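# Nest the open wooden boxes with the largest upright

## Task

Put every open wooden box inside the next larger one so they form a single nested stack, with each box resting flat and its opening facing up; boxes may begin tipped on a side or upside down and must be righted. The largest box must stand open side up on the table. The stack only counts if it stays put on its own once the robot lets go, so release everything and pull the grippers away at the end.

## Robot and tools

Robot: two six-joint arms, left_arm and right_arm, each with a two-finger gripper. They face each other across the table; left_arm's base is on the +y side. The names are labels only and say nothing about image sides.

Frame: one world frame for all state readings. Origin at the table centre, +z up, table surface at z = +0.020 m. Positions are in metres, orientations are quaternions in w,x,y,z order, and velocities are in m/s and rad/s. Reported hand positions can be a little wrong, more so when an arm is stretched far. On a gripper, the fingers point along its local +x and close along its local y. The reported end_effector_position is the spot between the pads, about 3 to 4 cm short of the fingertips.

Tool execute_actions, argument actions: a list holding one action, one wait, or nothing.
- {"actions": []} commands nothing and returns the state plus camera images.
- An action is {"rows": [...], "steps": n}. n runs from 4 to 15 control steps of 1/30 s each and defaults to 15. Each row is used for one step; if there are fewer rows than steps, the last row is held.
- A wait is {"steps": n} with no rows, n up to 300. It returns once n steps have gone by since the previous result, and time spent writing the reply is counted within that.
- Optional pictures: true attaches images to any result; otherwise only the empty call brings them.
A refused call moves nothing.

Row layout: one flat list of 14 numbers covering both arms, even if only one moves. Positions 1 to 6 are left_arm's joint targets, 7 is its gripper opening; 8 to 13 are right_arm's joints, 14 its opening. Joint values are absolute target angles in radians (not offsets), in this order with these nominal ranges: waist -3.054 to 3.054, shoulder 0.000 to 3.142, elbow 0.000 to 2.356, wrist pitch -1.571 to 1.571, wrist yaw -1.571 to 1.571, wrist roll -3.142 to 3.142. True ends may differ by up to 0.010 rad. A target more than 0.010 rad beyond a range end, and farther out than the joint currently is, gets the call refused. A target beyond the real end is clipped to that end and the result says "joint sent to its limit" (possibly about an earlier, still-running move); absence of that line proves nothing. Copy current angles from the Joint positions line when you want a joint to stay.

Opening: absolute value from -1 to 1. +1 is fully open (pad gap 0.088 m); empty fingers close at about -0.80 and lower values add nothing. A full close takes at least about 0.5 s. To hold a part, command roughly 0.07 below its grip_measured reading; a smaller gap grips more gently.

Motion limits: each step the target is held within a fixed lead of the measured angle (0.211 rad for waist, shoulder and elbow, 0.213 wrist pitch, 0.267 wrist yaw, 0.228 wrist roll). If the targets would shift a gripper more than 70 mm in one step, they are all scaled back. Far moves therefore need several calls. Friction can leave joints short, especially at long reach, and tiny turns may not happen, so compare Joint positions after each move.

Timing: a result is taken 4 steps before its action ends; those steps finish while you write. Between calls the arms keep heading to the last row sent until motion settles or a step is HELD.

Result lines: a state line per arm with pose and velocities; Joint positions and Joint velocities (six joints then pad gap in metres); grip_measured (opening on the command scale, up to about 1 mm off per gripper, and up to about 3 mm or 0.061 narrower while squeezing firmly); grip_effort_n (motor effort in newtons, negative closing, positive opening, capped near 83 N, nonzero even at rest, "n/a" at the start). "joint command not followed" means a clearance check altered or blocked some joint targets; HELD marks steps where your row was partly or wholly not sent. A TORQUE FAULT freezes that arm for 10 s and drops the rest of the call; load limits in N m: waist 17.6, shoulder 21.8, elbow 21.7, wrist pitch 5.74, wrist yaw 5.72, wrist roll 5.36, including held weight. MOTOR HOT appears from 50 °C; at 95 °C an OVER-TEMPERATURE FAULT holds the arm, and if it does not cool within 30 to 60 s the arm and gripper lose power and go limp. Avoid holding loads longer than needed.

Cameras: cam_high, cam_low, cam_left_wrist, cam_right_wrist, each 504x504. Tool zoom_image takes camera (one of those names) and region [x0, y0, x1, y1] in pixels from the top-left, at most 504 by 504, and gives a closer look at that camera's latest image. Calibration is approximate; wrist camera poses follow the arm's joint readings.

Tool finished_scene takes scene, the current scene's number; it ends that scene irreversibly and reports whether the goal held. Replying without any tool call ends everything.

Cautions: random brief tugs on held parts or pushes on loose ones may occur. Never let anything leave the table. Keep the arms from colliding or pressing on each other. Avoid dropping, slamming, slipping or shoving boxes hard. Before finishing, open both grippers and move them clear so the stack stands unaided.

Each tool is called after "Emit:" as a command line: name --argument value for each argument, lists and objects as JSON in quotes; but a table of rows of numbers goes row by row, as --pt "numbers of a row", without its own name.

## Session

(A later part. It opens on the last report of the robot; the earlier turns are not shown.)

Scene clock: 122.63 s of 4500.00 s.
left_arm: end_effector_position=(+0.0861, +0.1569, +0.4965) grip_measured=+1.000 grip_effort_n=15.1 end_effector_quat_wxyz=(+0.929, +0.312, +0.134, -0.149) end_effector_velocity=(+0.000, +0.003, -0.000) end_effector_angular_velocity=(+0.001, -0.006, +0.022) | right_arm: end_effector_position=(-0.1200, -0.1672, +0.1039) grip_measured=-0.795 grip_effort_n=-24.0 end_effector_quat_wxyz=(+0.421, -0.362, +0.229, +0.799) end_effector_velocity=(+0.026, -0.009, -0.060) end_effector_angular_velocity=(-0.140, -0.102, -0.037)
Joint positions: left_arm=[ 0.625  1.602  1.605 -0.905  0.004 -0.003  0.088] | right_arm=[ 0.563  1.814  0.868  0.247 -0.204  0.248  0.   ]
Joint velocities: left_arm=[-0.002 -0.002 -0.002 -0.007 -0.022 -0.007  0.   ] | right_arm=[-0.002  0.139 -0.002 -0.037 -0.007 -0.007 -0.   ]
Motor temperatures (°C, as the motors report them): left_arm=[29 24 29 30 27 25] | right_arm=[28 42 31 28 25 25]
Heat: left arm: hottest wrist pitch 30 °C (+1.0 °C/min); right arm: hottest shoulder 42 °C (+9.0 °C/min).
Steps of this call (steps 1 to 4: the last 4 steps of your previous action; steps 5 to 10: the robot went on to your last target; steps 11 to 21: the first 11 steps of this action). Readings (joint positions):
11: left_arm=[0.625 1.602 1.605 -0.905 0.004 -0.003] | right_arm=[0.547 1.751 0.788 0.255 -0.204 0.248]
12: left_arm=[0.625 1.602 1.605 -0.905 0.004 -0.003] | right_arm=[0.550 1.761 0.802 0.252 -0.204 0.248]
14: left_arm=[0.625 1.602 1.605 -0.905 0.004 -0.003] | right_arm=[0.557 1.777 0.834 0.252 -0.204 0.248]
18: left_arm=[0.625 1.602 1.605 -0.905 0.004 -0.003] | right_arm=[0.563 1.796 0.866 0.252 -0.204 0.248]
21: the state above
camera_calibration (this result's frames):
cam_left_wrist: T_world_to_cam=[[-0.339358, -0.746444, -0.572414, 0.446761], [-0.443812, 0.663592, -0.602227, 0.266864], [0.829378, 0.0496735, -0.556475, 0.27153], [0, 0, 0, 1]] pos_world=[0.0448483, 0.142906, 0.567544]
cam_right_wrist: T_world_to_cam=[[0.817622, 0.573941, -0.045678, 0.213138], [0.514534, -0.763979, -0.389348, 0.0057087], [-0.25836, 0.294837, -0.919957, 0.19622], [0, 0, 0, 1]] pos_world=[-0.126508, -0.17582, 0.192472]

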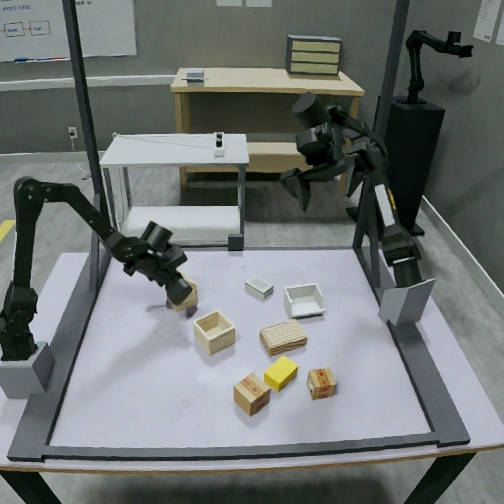

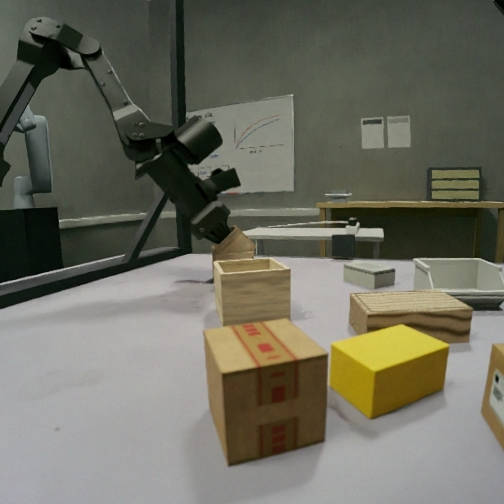

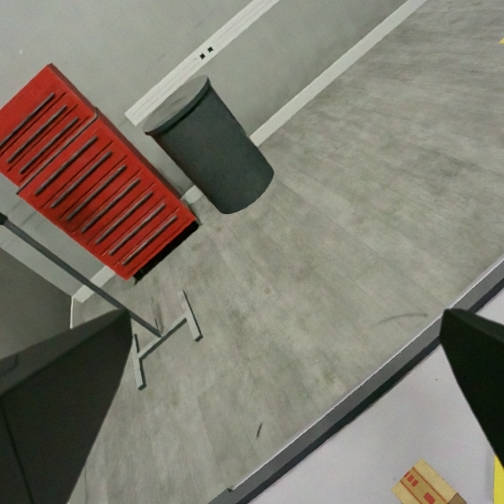

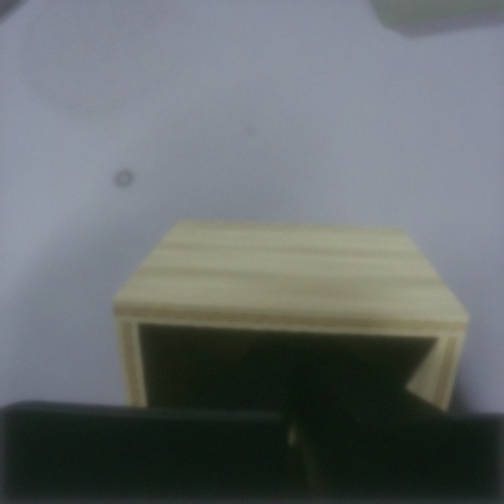

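Emit:
execute_actions --actions '[{"rows":[[0.628,1.6,1.6,-0.905,0,0,1,0.567,1.835,0.875,0.245,-0.2,0.25,0.2]]}]' --pictures true

Scene clock: 123.13 s of 4500.00 s.
left_arm: end_effector_position=(+0.0861, +0.1569, +0.4965) grip_measured=+1.000 grip_effort_n=15.1 end_effector_quat_wxyz=(+0.929, +0.312, +0.134, -0.149) end_effector_velocity=(+0.003, +0.004, -0.003) end_effector_angular_velocity=(+0.018, -0.002, +0.022) | right_arm: end_effector_position=(-0.1188, -0.1676, +0.1009) grip_measured=-0.379 grip_effort_n=83.0 end_effector_quat_wxyz=(+0.422, -0.365, +0.231, +0.797) end_effector_velocity=(+0.004, +0.001, +0.000) end_effector_angular_velocity=(+0.003, -0.012, -0.008)
Joint positions: left_arm=[ 0.625  1.602  1.605 -0.905  0.004 -0.003  0.088] | right_arm=[ 0.564  1.822  0.868  0.246 -0.204  0.248  0.02 ]
Joint velocities: left_arm=[-0.002  0.002 -0.007 -0.007 -0.022  0.007  0.   ] | right_arm=[-0.007 -0.002 -0.002 -0.007  0.007 -0.007 -0.   ]
Motor temperatures (°C, as the motors report them): left_arm=[29 24 29 30 27 25] | right_arm=[28 42 31 28 25 25]
Heat: left arm: hottest wrist pitch 30 °C (+1.0 °C/min); right arm: hottest shoulder 42 °C (+9.1 °C/min).
Steps of this call (steps 1 to 4: the last 4 steps of your previous action; steps 5 to 15: the first 11 steps of this action). Readings (joint positions):
5: left_arm=[0.625 1.602 1.605 -0.905 0.004 -0.003] | right_arm=[0.563 1.822 0.868 0.246 -0.204 0.248]
6: left_arm=[0.625 1.602 1.605 -0.905 0.004 -0.003] | right_arm=[0.563 1.822 0.868 0.246 -0.204 0.248]
8: left_arm=[0.625 1.602 1.605 -0.905 0.004 -0.003] | right_arm=[0.564 1.822 0.868 0.246 -0.204 0.248]
12: left_arm=[0.625 1.602 1.605 -0.905 0.004 -0.003] | right_arm=[0.564 1.822 0.868 0.246 -0.204 0.248]
15: the state above
camera_calibration (this result's frames):
cam_left_wrist: T_world_to_cam=[[-0.339358, -0.746444, -0.572414, 0.446761], [-0.443812, 0.663592, -0.602227, 0.266864], [0.829378, 0.0496735, -0.556475, 0.27153], [0, 0, 0, 1]] pos_world=[0.0448483, 0.142906, 0.567544]
cam_right_wrist: T_world_to_cam=[[0.819062, 0.571937, -0.045006, 0.212007], [0.51483, -0.767359, -0.382244, 0.00242022], [-0.253155, 0.289911, -0.922965, 0.193874], [0, 0, 0, 1]] pos_world=[-0.125813, -0.175604, 0.189406]

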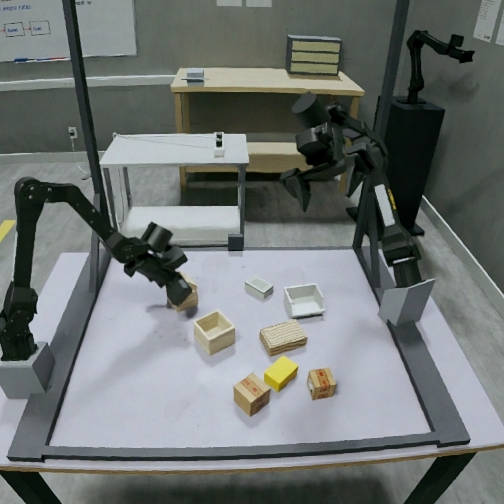

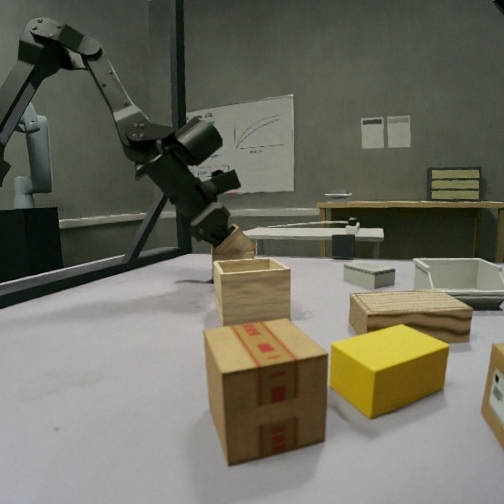

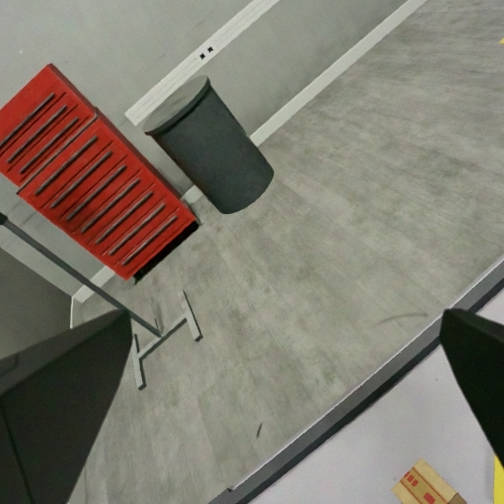

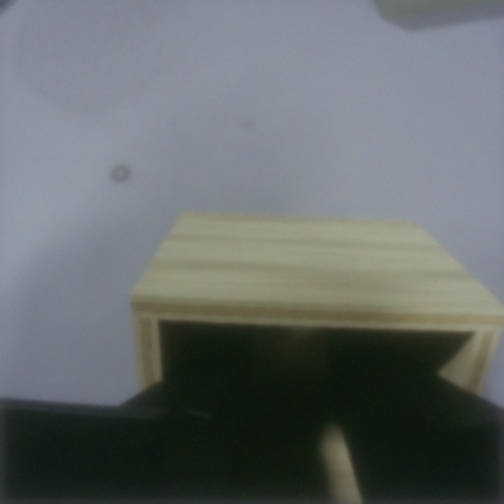

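Gripped deep (−0.379). Lift by shoulder, then go to hover.

Emit:
execute_actions --actions '[{"rows":[[0.628,1.6,1.6,-0.905,0,0,1,0.56,1.62,0.9,0.2,-0.2,0.2,0.2]]}]'

Emit:
execute_actions --actions '[{"rows":[[0.628,1.6,1.6,-0.905,0,0,1,0.545,1.75,1.5,-0.6,-0.25,0.1,0.2]]}]'

Emit:
execute_actions --actions '[{"rows":[[0.628,1.6,1.6,-0.905,0,0,1,0.535,2.05,1.95,-1.25,-0.3,0.02,0.2]]}]'

Emit:
execute_actions --actions '[{"rows":[[0.628,1.6,1.6,-0.905,0,0,1,0.535,2.17,1.94,-1.255,-0.3,0.02,0.2]]}]' --pictures true

Emit:
zoom_image --camera "cam_high" --region '[130,230,250,350]'

Scene clock: 123.70 s of 4500.00 s.
left_arm: end_effector_position=(+0.0861, +0.1569, +0.4965) grip_measured=+1.000 grip_effort_n=15.6 end_effector_quat_wxyz=(+0.929, +0.312, +0.134, -0.149) end_effector_velocity=(-0.001, +0.001, -0.001) end_effector_angular_velocity=(-0.001, +0.003, +0.010) | right_arm: end_effector_position=(-0.1481, -0.1638, +0.1861) grip_measured=-0.379 grip_effort_n=83.0 end_effector_quat_wxyz=(+0.410, -0.302, +0.166, +0.845) end_effector_velocity=(+0.018, -0.011, -0.022) end_effector_angular_velocity=(-0.093, -0.098, -0.013)
Joint positions: left_arm=[ 0.625  1.602  1.605 -0.905  0.004 -0.003  0.088] | right_arm=[ 0.563  1.626  0.904  0.207 -0.203  0.204  0.02 ]
Joint velocities: left_arm=[-0.002 -0.002 -0.002 -0.007 -0.007 -0.007  0.   ] | right_arm=[-0.007 -0.002 -0.002 -0.139 -0.007 -0.037 -0.   ]
Motor temperatures (°C, as the motors report them): left_arm=[29 24 29 30 27 25] | right_arm=[28 42 31 28 25 25]
Heat: left arm: hottest wrist pitch 30 °C (+1.0 °C/min); right arm: hottest shoulder 42 °C (+9.0 °C/min).
Steps of this call (steps 1 to 4: the last 4 steps of your previous action; steps 5 to 6: the robot went on to your last target; steps 7 to 17: the first 11 steps of this action). Readings (joint positions):
7: left_arm=[0.625 1.602 1.605 -0.905 0.004 -0.003] | right_arm=[0.564 1.809 0.869 0.240 -0.204 0.244]
8: left_arm=[0.625 1.602 1.605 -0.905 0.004 -0.003] | right_arm=[0.564 1.789 0.869 0.218 -0.203 0.236]
10: left_arm=[0.625 1.602 1.605 -0.905 0.004 -0.003] | right_arm=[0.564 1.732 0.871 0.212 -0.203 0.222]
14: left_arm=[0.625 1.602 1.605 -0.905 0.004 -0.003] | right_arm=[0.563 1.640 0.900 0.213 -0.203 0.208]
17: the state above

Scene clock: 124.20 s of 4500.00 s.
left_arm: end_effector_position=(+0.0861, +0.1569, +0.4965) grip_measured=+1.000 grip_effort_n=15.6 end_effector_quat_wxyz=(+0.929, +0.312, +0.134, -0.149) end_effector_velocity=(+0.000, +0.003, -0.000) end_effector_angular_velocity=(+0.001, -0.006, +0.022) | right_arm: end_effector_position=(-0.1799, -0.1366, +0.2286) grip_measured=-0.379 grip_effort_n=83.0 end_effector_quat_wxyz=(+0.386, -0.386, +0.181, +0.818) end_effector_velocity=(-0.116, +0.022, +0.290) end_effector_angular_velocity=(-0.029, -0.013, +0.063)
Joint positions: left_arm=[ 0.625  1.602  1.605 -0.905  0.004 -0.003  0.088] | right_arm=[ 0.548  1.737  1.367 -0.327 -0.243  0.107  0.02 ]
Joint velocities: left_arm=[-0.002 -0.002 -0.002 -0.007 -0.022 -0.007  0.   ] | right_arm=[-0.002 -0.002  1.253 -1.282 -0.051 -0.051 -0.   ]
Motor temperatures (°C, as the motors report them): left_arm=[29 24 29 30 27 25] | right_arm=[28 42 31 28 25 25]
Heat: left arm: hottest wrist pitch 30 °C (+1.0 °C/min); right arm: hottest shoulder 42 °C (+8.1 °C/min).
Steps of this call (steps 1 to 4: the last 4 steps of your previous action; steps 5 to 15: the first 11 steps of this action). Readings (joint positions):
5: left_arm=[0.625 1.602 1.605 -0.905 0.004 -0.003] | right_arm=[0.562 1.634 0.920 0.171 -0.206 0.188]
6: left_arm=[0.625 1.602 1.605 -0.905 0.004 -0.003] | right_arm=[0.559 1.653 0.963 0.113 -0.217 0.166]
8: left_arm=[0.625 1.602 1.605 -0.905 0.004 -0.003] | right_arm=[0.554 1.701 1.056 0.017 -0.227 0.137]
12: left_arm=[0.625 1.602 1.605 -0.905 0.004 -0.003] | right_arm=[0.548 1.735 1.231 -0.183 -0.239 0.113]
15: the state above

Scene clock: 124.70 s of 4500.00 s.
left_arm: end_effector_position=(+0.0861, +0.1569, +0.4965) grip_measured=+1.000 grip_effort_n=15.1 end_effector_quat_wxyz=(+0.929, +0.312, +0.134, -0.149) end_effector_velocity=(-0.001, +0.004, -0.004) end_effector_angular_velocity=(+0.023, +0.003, +0.021) | right_arm: end_effector_position=(-0.1689, -0.1439, +0.2034) grip_measured=-0.379 grip_effort_n=83.0 end_effector_quat_wxyz=(+0.340, -0.552, +0.290, +0.703) end_effector_velocity=(+0.076, -0.158, +0.093) end_effector_angular_velocity=(-0.716, -0.461, -0.188)
Joint positions: left_arm=[ 0.625  1.602  1.605 -0.905  0.004 -0.003  0.088] | right_arm=[ 0.536  2.033  1.885 -1.034 -0.292  0.026  0.02 ]
Joint velocities: left_arm=[-0.007 -0.002 -0.002 -0.022 -0.022  0.007  0.   ] | right_arm=[-0.007 -0.002  0.545 -1.429 -0.037 -0.037 -0.   ]
Motor temperatures (°C, as the motors report them): left_arm=[29 24 29 30 27 25] | right_arm=[28 42 31 28 25 25]
Heat: left arm: hottest wrist pitch 30 °C (+1.0 °C/min); right arm: hottest shoulder 42 °C (+8.0 °C/min).
Steps of this call (steps 1 to 4: the last 4 steps of your previous action; steps 5 to 15: the first 11 steps of this action). Readings (joint positions):
5: left_arm=[0.625 1.602 1.605 -0.905 0.004 -0.003] | right_arm=[0.547 1.754 1.498 -0.549 -0.252 0.091]
6: left_arm=[0.625 1.602 1.605 -0.905 0.004 -0.003] | right_arm=[0.545 1.789 1.547 -0.601 -0.267 0.073]
8: left_arm=[0.625 1.602 1.605 -0.905 0.004 -0.003] | right_arm=[0.542 1.881 1.651 -0.686 -0.278 0.050]
12: left_arm=[0.625 1.602 1.605 -0.905 0.004 -0.003] | right_arm=[0.538 2.014 1.813 -0.889 -0.287 0.031]
15: the state above

Scene clock: 125.20 s of 4500.00 s.
left_arm: end_effector_position=(+0.0861, +0.1569, +0.4965) grip_measured=+1.000 grip_effort_n=15.6 end_effector_quat_wxyz=(+0.929, +0.312, +0.134, -0.149) end_effector_velocity=(+0.001, +0.004, -0.002) end_effector_angular_velocity=(-0.016, +0.008, +0.022) | right_arm: end_effector_position=(-0.1396, -0.1677, +0.1600) grip_measured=-0.379 grip_effort_n=83.0 end_effector_quat_wxyz=(+0.319, -0.630, +0.362, +0.608) end_effector_velocity=(-0.001, -0.001, -0.002) end_effector_angular_velocity=(-0.013, +0.018, +0.018)
Joint positions: left_arm=[ 0.625  1.602  1.605 -0.905  0.004 -0.003  0.088] | right_arm=[ 0.536  2.162  1.941 -1.25  -0.297  0.022  0.02 ]
Joint velocities: left_arm=[ 0.002 -0.002 -0.007 -0.007 -0.007 -0.022  0.   ] | right_arm=[-0.002  0.002 -0.007  0.007 -0.022 -0.022 -0.001]
Motor temperatures (°C, as the motors report them): left_arm=[29 24 29 30 27 25] | right_arm=[28 42 31 28 25 25]
Heat: left arm: hottest wrist pitch 30 °C (+1.0 °C/min); right arm: hottest shoulder 42 °C (+8.1 °C/min).
Steps of this call (steps 1 to 4: the last 4 steps of your previous action; steps 5 to 15: the first 11 steps of this action). Readings (joint positions):
5: left_arm=[0.625 1.602 1.605 -0.905 0.004 -0.003] | right_arm=[0.536 2.044 1.934 -1.200 -0.296 0.023]
6: left_arm=[0.625 1.602 1.605 -0.905 0.004 -0.003] | right_arm=[0.536 2.059 1.941 -1.214 -0.297 0.022]
8: left_arm=[0.625 1.602 1.605 -0.905 0.004 -0.003] | right_arm=[0.536 2.096 1.945 -1.226 -0.297 0.022]
12: left_arm=[0.625 1.602 1.605 -0.905 0.004 -0.003] | right_arm=[0.536 2.158 1.942 -1.246 -0.297 0.022]
15: the state above
camera_calibration (this result's frames):
cam_left_wrist: T_world_to_cam=[[-0.339358, -0.746444, -0.572414, 0.446761], [-0.443812, 0.663592, -0.602227, 0.266864], [0.829378, 0.0496735, -0.556475, 0.27153], [0, 0, 0, 1]] pos_world=[0.0448483, 0.142906, 0.567544]
cam_right_wrist: T_world_to_cam=[[0.821718, 0.567361, -0.0536778, 0.232749], [0.54987, -0.764571, 0.336266, -0.0740016], [0.149743, -0.305831, -0.940236, 0.202311], [0, 0, 0, 1]] pos_world=[-0.180858, -0.126759, 0.227597]

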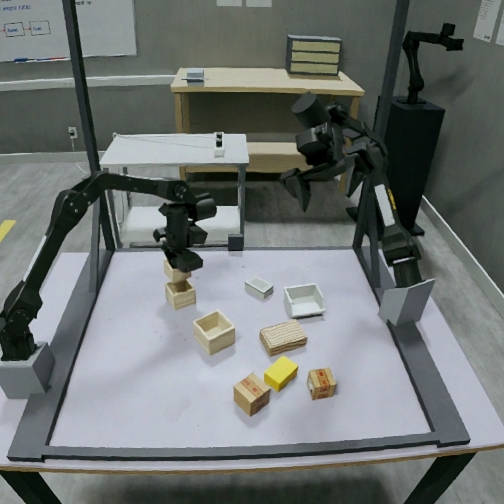

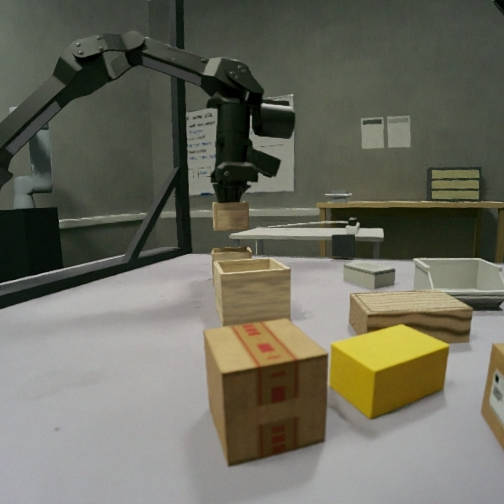

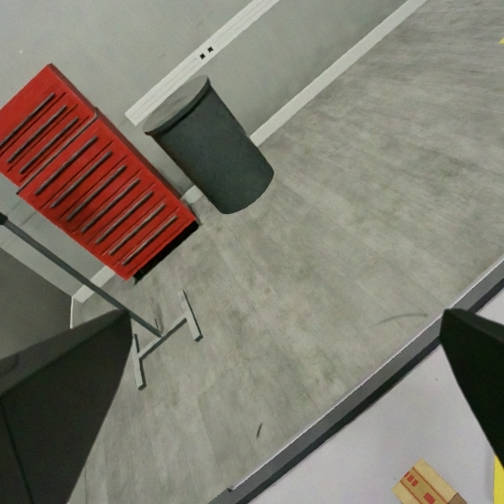

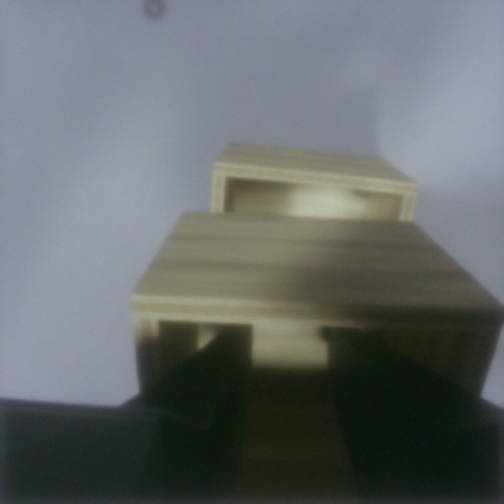

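Region (130, 230, 250, 350) of cam_high's 504x504 image, scaled by 4.200, with more detail than that image has.

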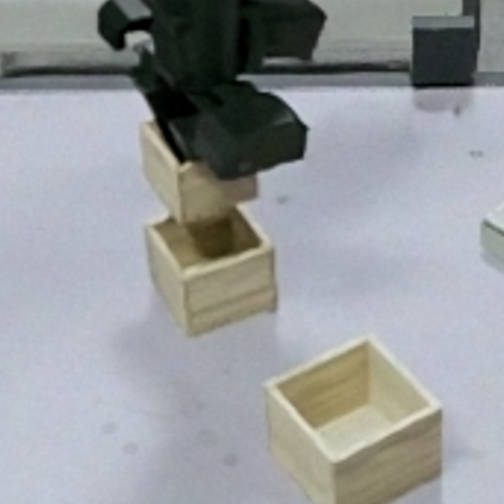

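Emit:
execute_actions --actions '[{"rows":[[0.628,1.6,1.6,-0.905,0,0,1,0.535,2.225,1.96,-1.215,-0.3,0.14,0.2]]}]' --pictures true

Emit:
zoom_image --camera "cam_high" --region '[130,230,250,350]'

Emit:
zoom_image --camera "cam_low" --region '[180,180,300,300]'

Scene clock: 125.80 s of 4500.00 s.
left_arm: end_effector_position=(+0.0861, +0.1569, +0.4965) grip_measured=+1.000 grip_effort_n=15.1 end_effector_quat_wxyz=(+0.929, +0.312, +0.134, -0.149) end_effector_velocity=(-0.003, -0.003, +0.003) end_effector_angular_velocity=(+0.006, -0.017, -0.012) | right_arm: end_effector_position=(-0.1388, -0.1603, +0.1416) grip_measured=-0.379 grip_effort_n=83.0 end_effector_quat_wxyz=(+0.353, -0.614, +0.397, +0.584) end_effector_velocity=(-0.005, +0.003, +0.002) end_effector_angular_velocity=(+0.010, +0.031, -0.019)
Joint positions: left_arm=[ 0.625  1.602  1.605 -0.905  0.004 -0.003  0.088] | right_arm=[ 0.536  2.212  1.95  -1.219 -0.297  0.133  0.02 ]
Joint velocities: left_arm=[-0.007 -0.007  0.002  0.007 -0.007  0.007  0.   ] | right_arm=[-0.002 -0.002  0.002  0.022 -0.022  0.022 -0.   ]
Motor temperatures (°C, as the motors report them): left_arm=[29 24 29 30 27 25] | right_arm=[28 42 31 28 25 25]
Heat: left arm: hottest wrist pitch 30 °C (+1.0 °C/min); right arm: hottest shoulder 42 °C (+8.0 °C/min).
Steps of this call (steps 1 to 4: the last 4 steps of your previous action; steps 5 to 7: the robot went on to your last target; steps 8 to 18: the first 11 steps of this action). Readings (joint positions):
8: left_arm=[0.625 1.602 1.605 -0.905 0.004 -0.003] | right_arm=[0.536 2.165 1.942 -1.252 -0.297 0.038]
9: left_arm=[0.625 1.602 1.605 -0.905 0.004 -0.003] | right_arm=[0.536 2.170 1.945 -1.244 -0.297 0.064]
11: left_arm=[0.625 1.602 1.605 -0.905 0.004 -0.003] | right_arm=[0.536 2.186 1.950 -1.227 -0.297 0.097]
15: left_arm=[0.625 1.602 1.605 -0.905 0.004 -0.003] | right_arm=[0.536 2.209 1.950 -1.221 -0.297 0.125]
18: the state above
camera_calibration (this result's frames):
cam_left_wrist: T_world_to_cam=[[-0.339358, -0.746444, -0.572414, 0.446761], [-0.443812, 0.663592, -0.602227, 0.266864], [0.829378, 0.0496735, -0.556475, 0.27153], [0, 0, 0, 1]] pos_world=[0.0448483, 0.142906, 0.567544]
cam_right_wrist: T_world_to_cam=[[0.880983, 0.470871, -0.0463646, 0.218637], [0.455983, -0.818778, 0.348829, -0.0860733], [0.126291, -0.328454, -0.936039, 0.179693], [0, 0, 0, 1]] pos_world=[-0.176061, -0.114404, 0.208362]

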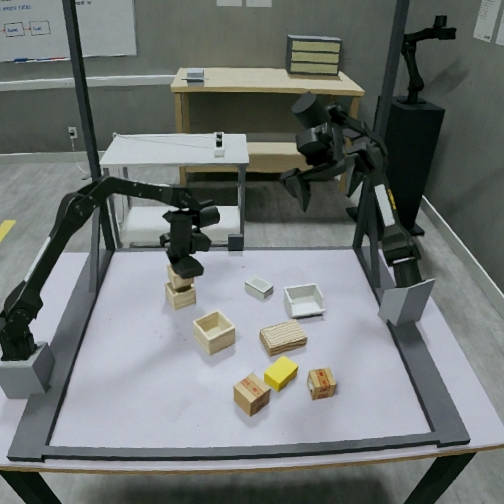

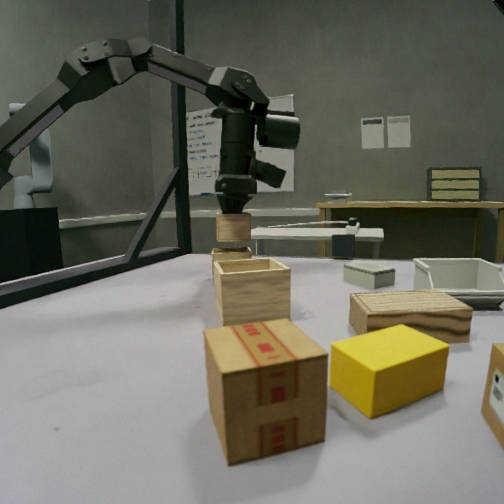

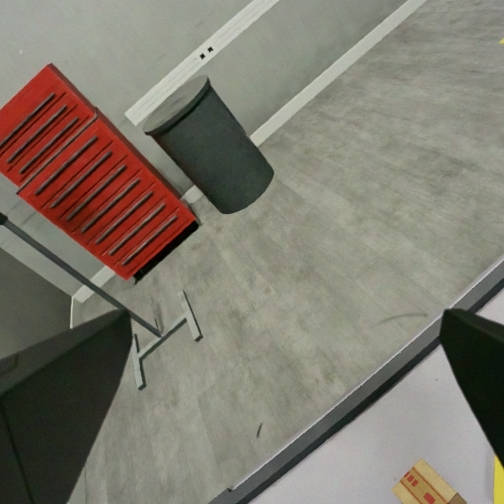

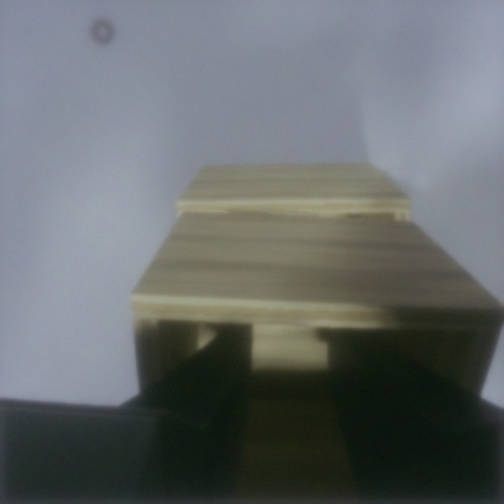

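Region (130, 230, 250, 350) of cam_high's 504x504 image, scaled by 4.200, with more detail than that image has.

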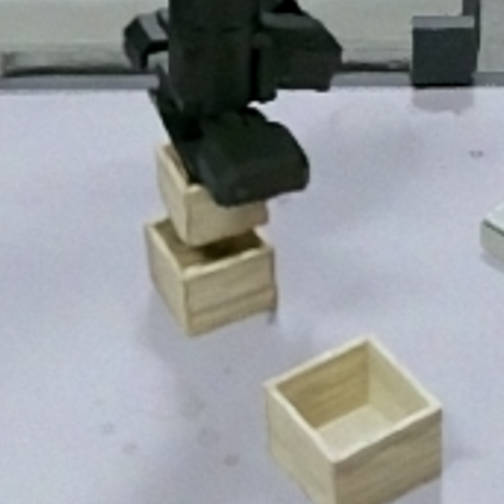

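Region (180, 180, 300, 300) of cam_low's 504x504 image, scaled by 4.200, with more detail than that image has.

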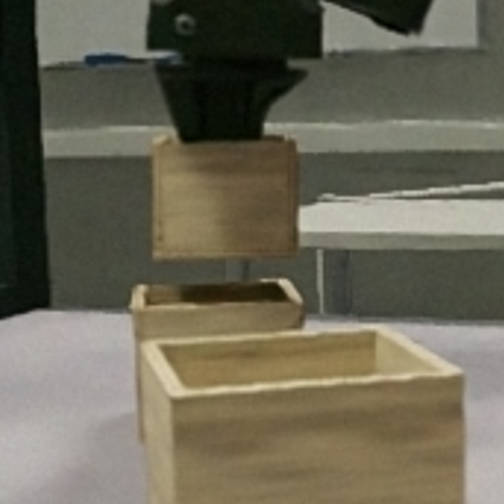

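Emit:
execute_actions --actions '[{"rows":[[0.628,1.6,1.6,-0.905,0,0,1,0.541,2.245,1.90,-1.165,-0.3,0.085,0.2]]}]' --pictures true

Emit:
zoom_image --camera "cam_high" --region '[130,230,250,350]'

Emit:
zoom_image --camera "cam_low" --region '[180,180,300,300]'

Scene clock: 126.40 s of 4500.00 s.
left_arm: end_effector_position=(+0.0861, +0.1569, +0.4965) grip_measured=+1.000 grip_effort_n=15.1 end_effector_quat_wxyz=(+0.929, +0.312, +0.134, -0.149) end_effector_velocity=(-0.000, +0.000, +0.004) end_effector_angular_velocity=(-0.006, -0.021, +0.011) | right_arm: end_effector_position=(-0.1350, -0.1585, +0.1246) grip_measured=-0.376 grip_effort_n=83.0 end_effector_quat_wxyz=(+0.339, -0.623, +0.386, +0.590) end_effector_velocity=(-0.013, +0.011, -0.002) end_effector_angular_velocity=(+0.058, +0.053, +0.064)
Joint positions: left_arm=[ 0.625  1.602  1.605 -0.905  0.004 -0.003  0.088] | right_arm=[ 0.537  2.231  1.914 -1.169 -0.297  0.09   0.021]
Joint velocities: left_arm=[-0.002 -0.002  0.002  0.007 -0.022 -0.007  0.   ] | right_arm=[ 0.007 -0.002 -0.002  0.081 -0.007 -0.037 -0.   ]
Motor temperatures (°C, as the motors report them): left_arm=[29 24 29 30 27 25] | right_arm=[28 42 31 28 25 25]
Heat: left arm: hottest wrist pitch 30 °C (+1.0 °C/min); right arm: hottest shoulder 42 °C (+8.1 °C/min).
Steps of this call (steps 1 to 4: the last 4 steps of your previous action; steps 5 to 7: the robot went on to your last target; steps 8 to 18: the first 11 steps of this action). Readings (joint positions):
8: left_arm=[0.625 1.602 1.605 -0.905 0.004 -0.003] | right_arm=[0.536 2.212 1.949 -1.213 -0.297 0.132]
9: left_arm=[0.625 1.602 1.605 -0.905 0.004 -0.003] | right_arm=[0.536 2.213 1.944 -1.198 -0.297 0.121]
11: left_arm=[0.625 1.602 1.605 -0.905 0.004 -0.003] | right_arm=[0.536 2.217 1.934 -1.183 -0.297 0.106]
15: left_arm=[0.625 1.602 1.605 -0.905 0.004 -0.003] | right_arm=[0.537 2.230 1.917 -1.173 -0.297 0.093]
18: the state above
camera_calibration (this result's frames):
cam_left_wrist: T_world_to_cam=[[-0.339358, -0.746444, -0.572414, 0.446761], [-0.443812, 0.663592, -0.602227, 0.266864], [0.829378, 0.0496735, -0.556475, 0.27153], [0, 0, 0, 1]] pos_world=[0.0448483, 0.142906, 0.567544]
cam_right_wrist: T_world_to_cam=[[0.860424, 0.507224, -0.0489354, 0.216976], [0.489889, -0.796918, 0.353455, -0.0729395], [0.140283, -0.328094, -0.934171, 0.165566], [0, 0, 0, 1]] pos_world=[-0.174185, -0.113861, 0.191065]

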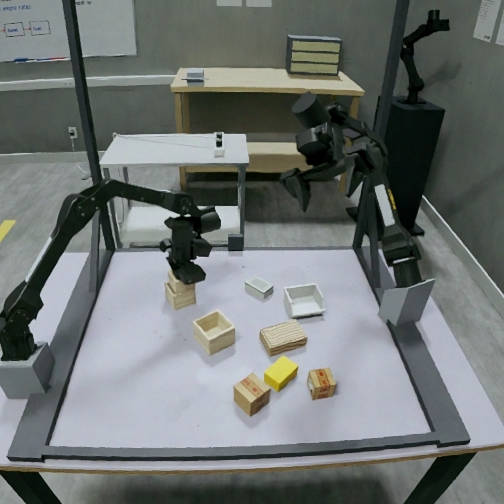

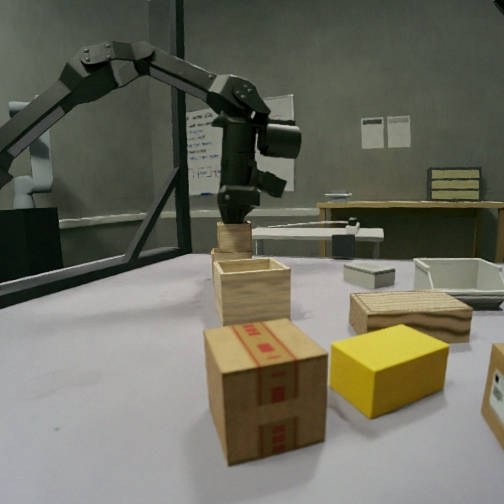

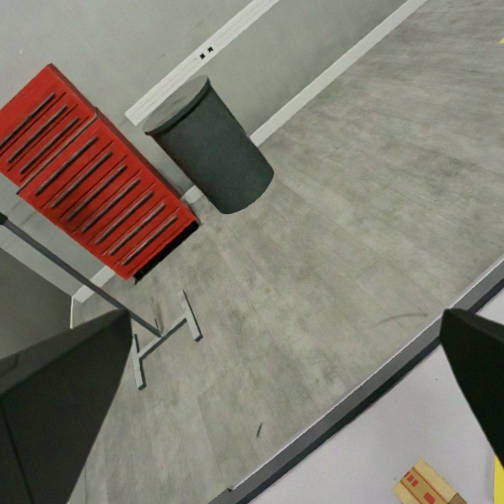

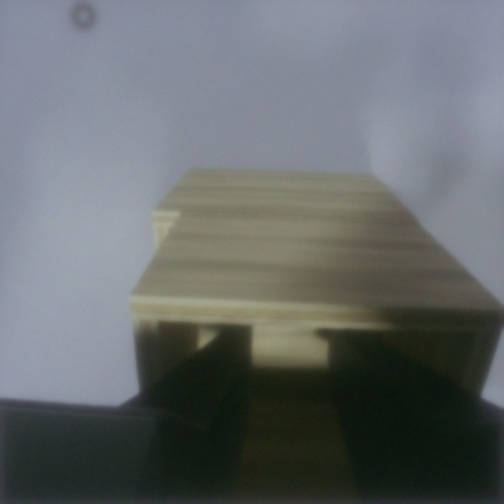

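Region (130, 230, 250, 350) of cam_high's 504x504 image, scaled by 4.200, with more detail than that image has.

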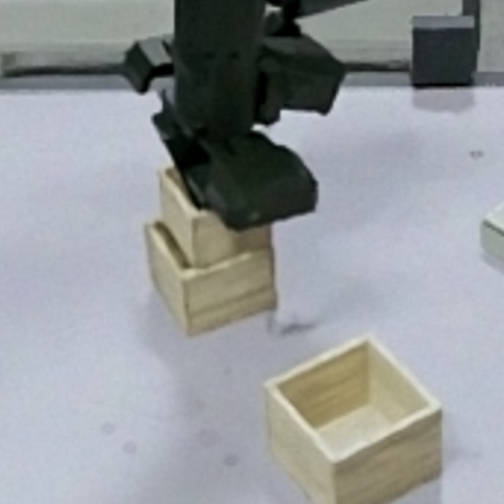

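Region (180, 180, 300, 300) of cam_low's 504x504 image, scaled by 4.200, with more detail than that image has.

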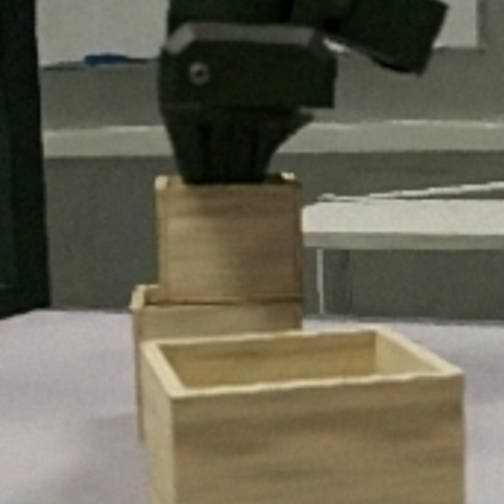

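Emit:
execute_actions --actions '[{"rows":[[0.628,1.6,1.6,-0.905,0,0,1,0.556,2.205,1.90,-1.185,-0.3,0.085,0.2]]}]' --pictures true

Emit:
zoom_image --camera "cam_high" --region '[130,230,250,350]'

Emit:
zoom_image --camera "cam_low" --region '[180,180,300,300]'

Scene clock: 126.93 s of 4500.00 s.
left_arm: end_effector_position=(+0.0861, +0.1569, +0.4965) grip_measured=+1.000 grip_effort_n=15.1 end_effector_quat_wxyz=(+0.929, +0.312, +0.134, -0.149) end_effector_velocity=(-0.001, +0.001, -0.001) end_effector_angular_velocity=(+0.012, +0.000, +0.005) | right_arm: end_effector_position=(-0.1409, -0.1657, +0.1282) grip_measured=-0.376 grip_effort_n=83.0 end_effector_quat_wxyz=(+0.332, -0.628, +0.381, +0.592) end_effector_velocity=(-0.004, -0.004, +0.006) end_effector_angular_velocity=(-0.007, +0.023, +0.010)
Joint positions: left_arm=[ 0.625  1.602  1.605 -0.905  0.004 -0.003  0.088] | right_arm=[ 0.554  2.218  1.912 -1.182 -0.297  0.087  0.021]
Joint velocities: left_arm=[-0.002 -0.002 -0.002 -0.007 -0.007  0.007  0.   ] | right_arm=[ 0.002 -0.017 -0.002 -0.007 -0.022 -0.007 -0.   ]
Motor temperatures (°C, as the motors report them): left_arm=[29 24 29 30 27 25] | right_arm=[28 42 31 28 25 25]
Heat: left arm: hottest wrist pitch 30 °C (+1.0 °C/min); right arm: hottest shoulder 42 °C (+8.1 °C/min).
Steps of this call (steps 1 to 4: the last 4 steps of your previous action; step 5: the robot went on to your last target; steps 6 to 16: the first 11 steps of this action). Readings (joint positions):
6: left_arm=[0.625 1.602 1.605 -0.905 0.004 -0.003] | right_arm=[0.538 2.231 1.913 -1.168 -0.297 0.088]
7: left_arm=[0.625 1.602 1.605 -0.905 0.004 -0.003] | right_arm=[0.539 2.231 1.913 -1.169 -0.297 0.088]
9: left_arm=[0.625 1.602 1.605 -0.905 0.004 -0.003] | right_arm=[0.544 2.228 1.913 -1.176 -0.297 0.087]
13: left_arm=[0.625 1.602 1.605 -0.905 0.004 -0.003] | right_arm=[0.553 2.221 1.912 -1.180 -0.297 0.087]
16: the state above
camera_calibration (this result's frames):
cam_left_wrist: T_world_to_cam=[[-0.339358, -0.746444, -0.572414, 0.446761], [-0.443812, 0.663592, -0.602227, 0.266864], [0.829378, 0.0496735, -0.556475, 0.27153], [0, 0, 0, 1]] pos_world=[0.0448483, 0.142906, 0.567544]
cam_right_wrist: T_world_to_cam=[[0.850806, 0.522947, -0.0515258, 0.227422], [0.504653, -0.785818, 0.357513, -0.0736895], [0.146471, -0.330177, -0.932486, 0.167704], [0, 0, 0, 1]] pos_world=[-0.180869, -0.121464, 0.194445]

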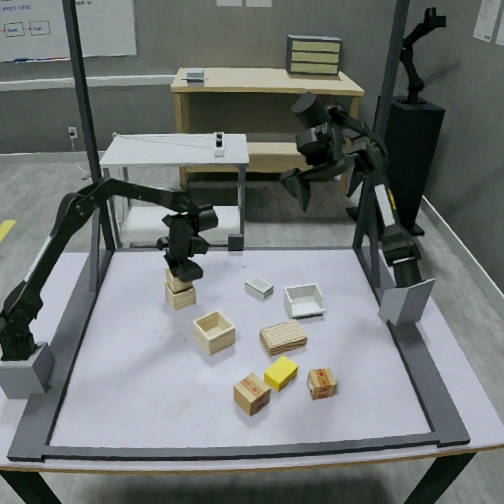

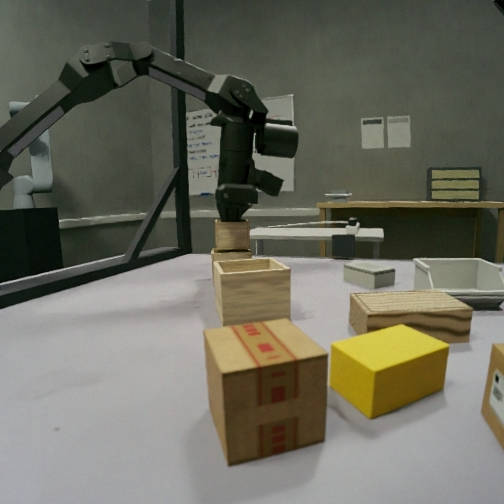

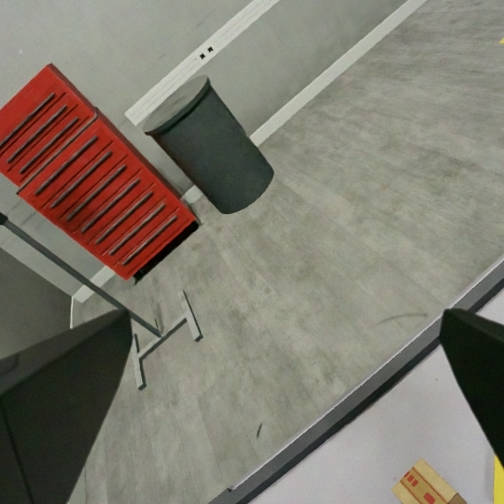

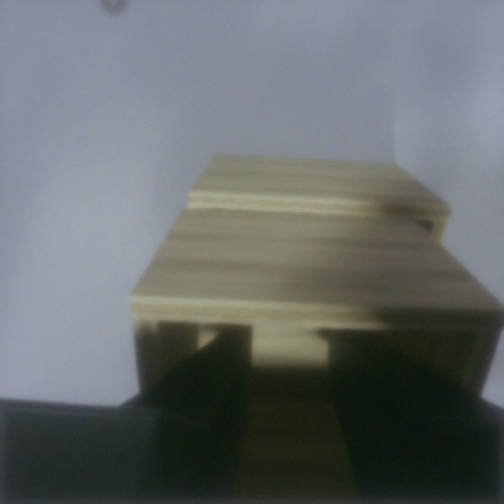

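Region (130, 230, 250, 350) of cam_high's 504x504 image, scaled by 4.200, with more detail than that image has.

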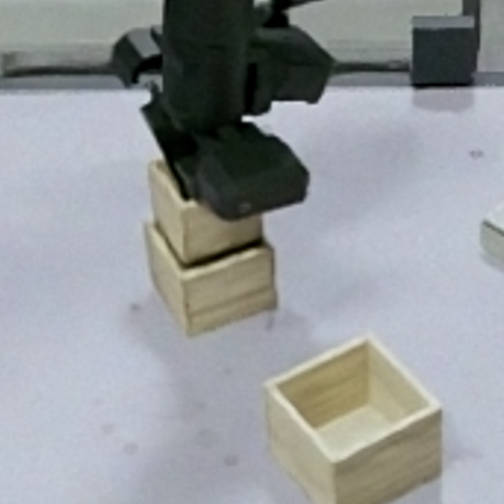

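Region (180, 180, 300, 300) of cam_low's 504x504 image, scaled by 4.200, with more detail than that image has.

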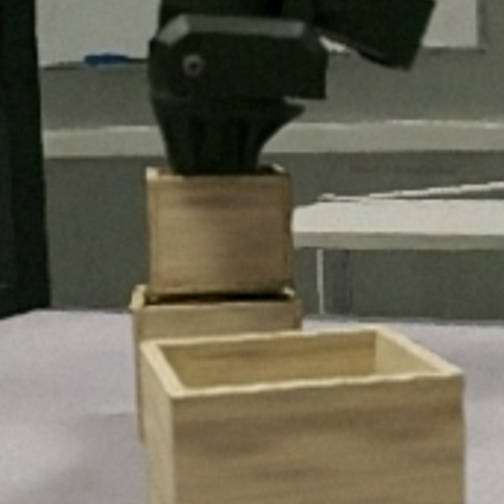

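Emit:
execute_actions --actions '[{"rows":[[0.628,1.6,1.6,-0.905,0,0,1,0.544,2.218,1.912,-1.182,-0.3,0.085,0.2],[0.628,1.6,1.6,-0.905,0,0,1,0.544,2.218,1.912,-1.182,-0.3,0.085,0.2],[0.628,1.6,1.6,-0.905,0,0,1,0.544,2.218,1.912,-1.182,-0.3,0.085,0.2],[0.628,1.6,1.6,-0.905,0,0,1,0.544,2.218,1.912,-1.182,-0.3,0.085,0.2],[0.628,1.6,1.6,-0.905,0,0,1,0.544,2.218,1.912,-1.182,-0.3,0.085,0.2],[0.628,1.6,1.6,-0.905,0,0,1,0.544,2.218,1.912,-1.182,-0.3,0.085,0.2],[0.628,1.6,1.6,-0.905,0,0,1,0.544,2.24,1.86,-1.15,-0.3,0.085,0.2]]}]' --pictures true

Emit:
zoom_image --camera "cam_high" --region '[130,230,250,350]'

Emit:
zoom_image --camera "cam_low" --region '[180,180,300,300]'

Scene clock: 127.63 s of 4500.00 s.
left_arm: end_effector_position=(+0.0861, +0.1569, +0.4965) grip_measured=+1.000 grip_effort_n=15.6 end_effector_quat_wxyz=(+0.929, +0.312, +0.134, -0.149) end_effector_velocity=(-0.001, +0.002, +0.001) end_effector_angular_velocity=(-0.006, -0.002, +0.011) | right_arm: end_effector_position=(-0.1348, -0.1648, +0.1227) grip_measured=-0.373 grip_effort_n=83.0 end_effector_quat_wxyz=(+0.335, -0.628, +0.385, +0.588) end_effector_velocity=(+0.025, -0.015, -0.027) end_effector_angular_velocity=(-0.072, -0.043, -0.028)
Joint positions: left_arm=[ 0.625  1.602  1.605 -0.905  0.004 -0.003  0.088] | right_arm=[ 0.546  2.218  1.886 -1.162 -0.297  0.087  0.021]
Joint velocities: left_arm=[ 0.002 -0.002  0.002 -0.007 -0.007 -0.007  0.   ] | right_arm=[-0.012 -0.002 -0.129  0.037 -0.007 -0.007  0.008]
Motor temperatures (°C, as the motors report them): left_arm=[29 24 29 30 27 25] | right_arm=[28 42 31 28 25 25]
Heat: left arm: hottest wrist pitch 30 °C (+1.0 °C/min); right arm: hottest shoulder 42 °C (+8.0 °C/min).
Steps of this call (steps 1 to 4: the last 4 steps of your previous action; steps 5 to 10: the robot went on to your last target; steps 11 to 21: the first 11 steps of this action). Readings (joint positions):
11: left_arm=[0.625 1.602 1.605 -0.905 0.004 -0.003] | right_arm=[0.554 2.217 1.912 -1.182 -0.297 0.087]
12: left_arm=[0.625 1.602 1.605 -0.905 0.004 -0.003] | right_arm=[0.554 2.217 1.912 -1.182 -0.297 0.087]
14: left_arm=[0.625 1.602 1.605 -0.905 0.004 -0.003] | right_arm=[0.551 2.217 1.912 -1.182 -0.297 0.087]
18: left_arm=[0.625 1.602 1.605 -0.905 0.004 -0.003] | right_arm=[0.547 2.217 1.903 -1.172 -0.297 0.087]
21: the state above
camera_calibration (this result's frames):
cam_left_wrist: T_world_to_cam=[[-0.339358, -0.746444, -0.572414, 0.446761], [-0.443812, 0.663592, -0.602227, 0.266864], [0.829378, 0.0496735, -0.556475, 0.27153], [0, 0, 0, 1]] pos_world=[0.0448483, 0.142906, 0.567544]
cam_right_wrist: T_world_to_cam=[[0.856224, 0.514202, -0.0497647, 0.220555], [0.495199, -0.789486, 0.362615, -0.0765981], [0.147169, -0.335123, -0.930609, 0.161031], [0, 0, 0, 1]] pos_world=[-0.174612, -0.119918, 0.188609]

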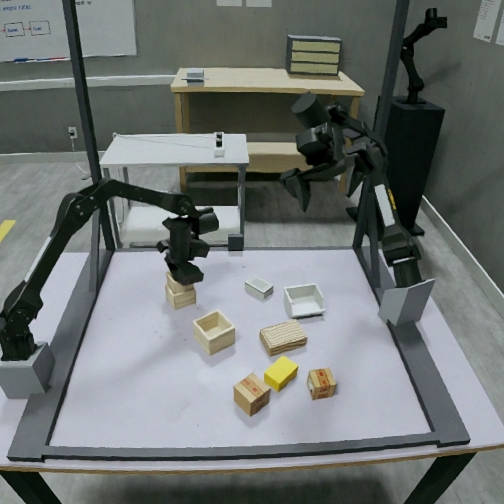

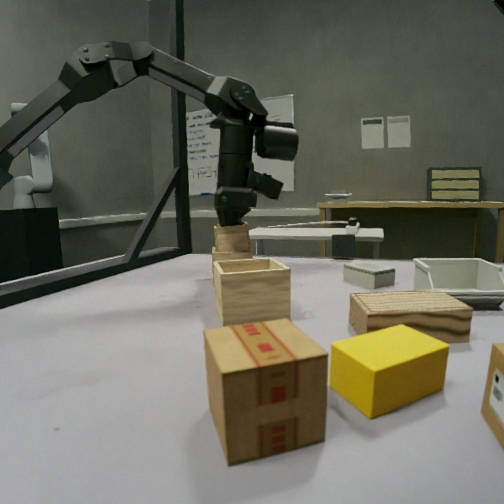

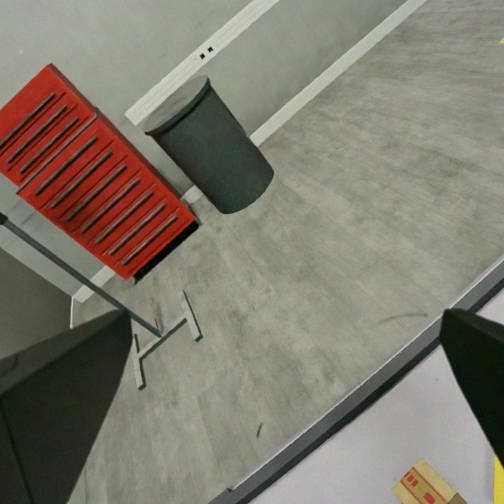

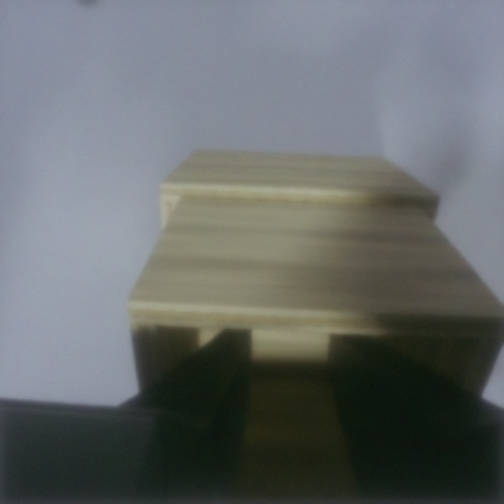

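Region (130, 230, 250, 350) of cam_high's 504x504 image, scaled by 4.200, with more detail than that image has.

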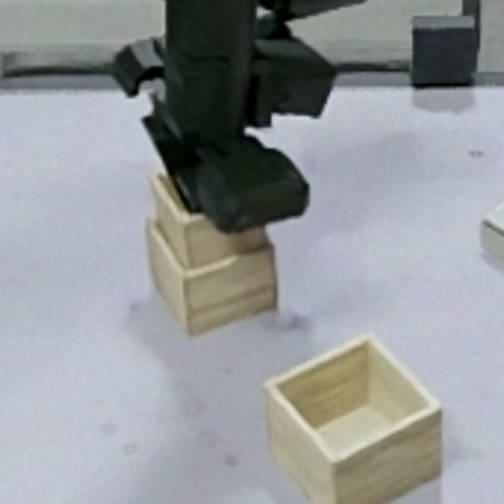

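Region (180, 180, 300, 300) of cam_low's 504x504 image, scaled by 4.200, with more detail than that image has.

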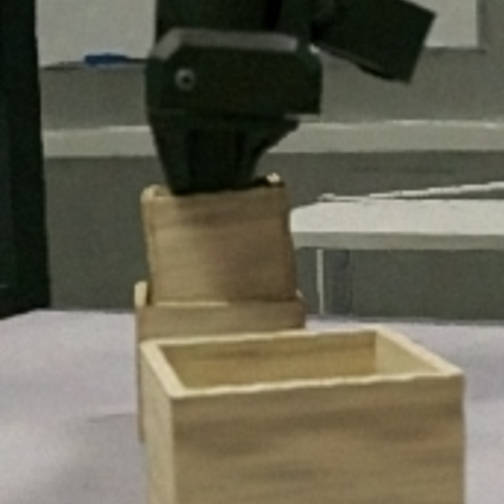

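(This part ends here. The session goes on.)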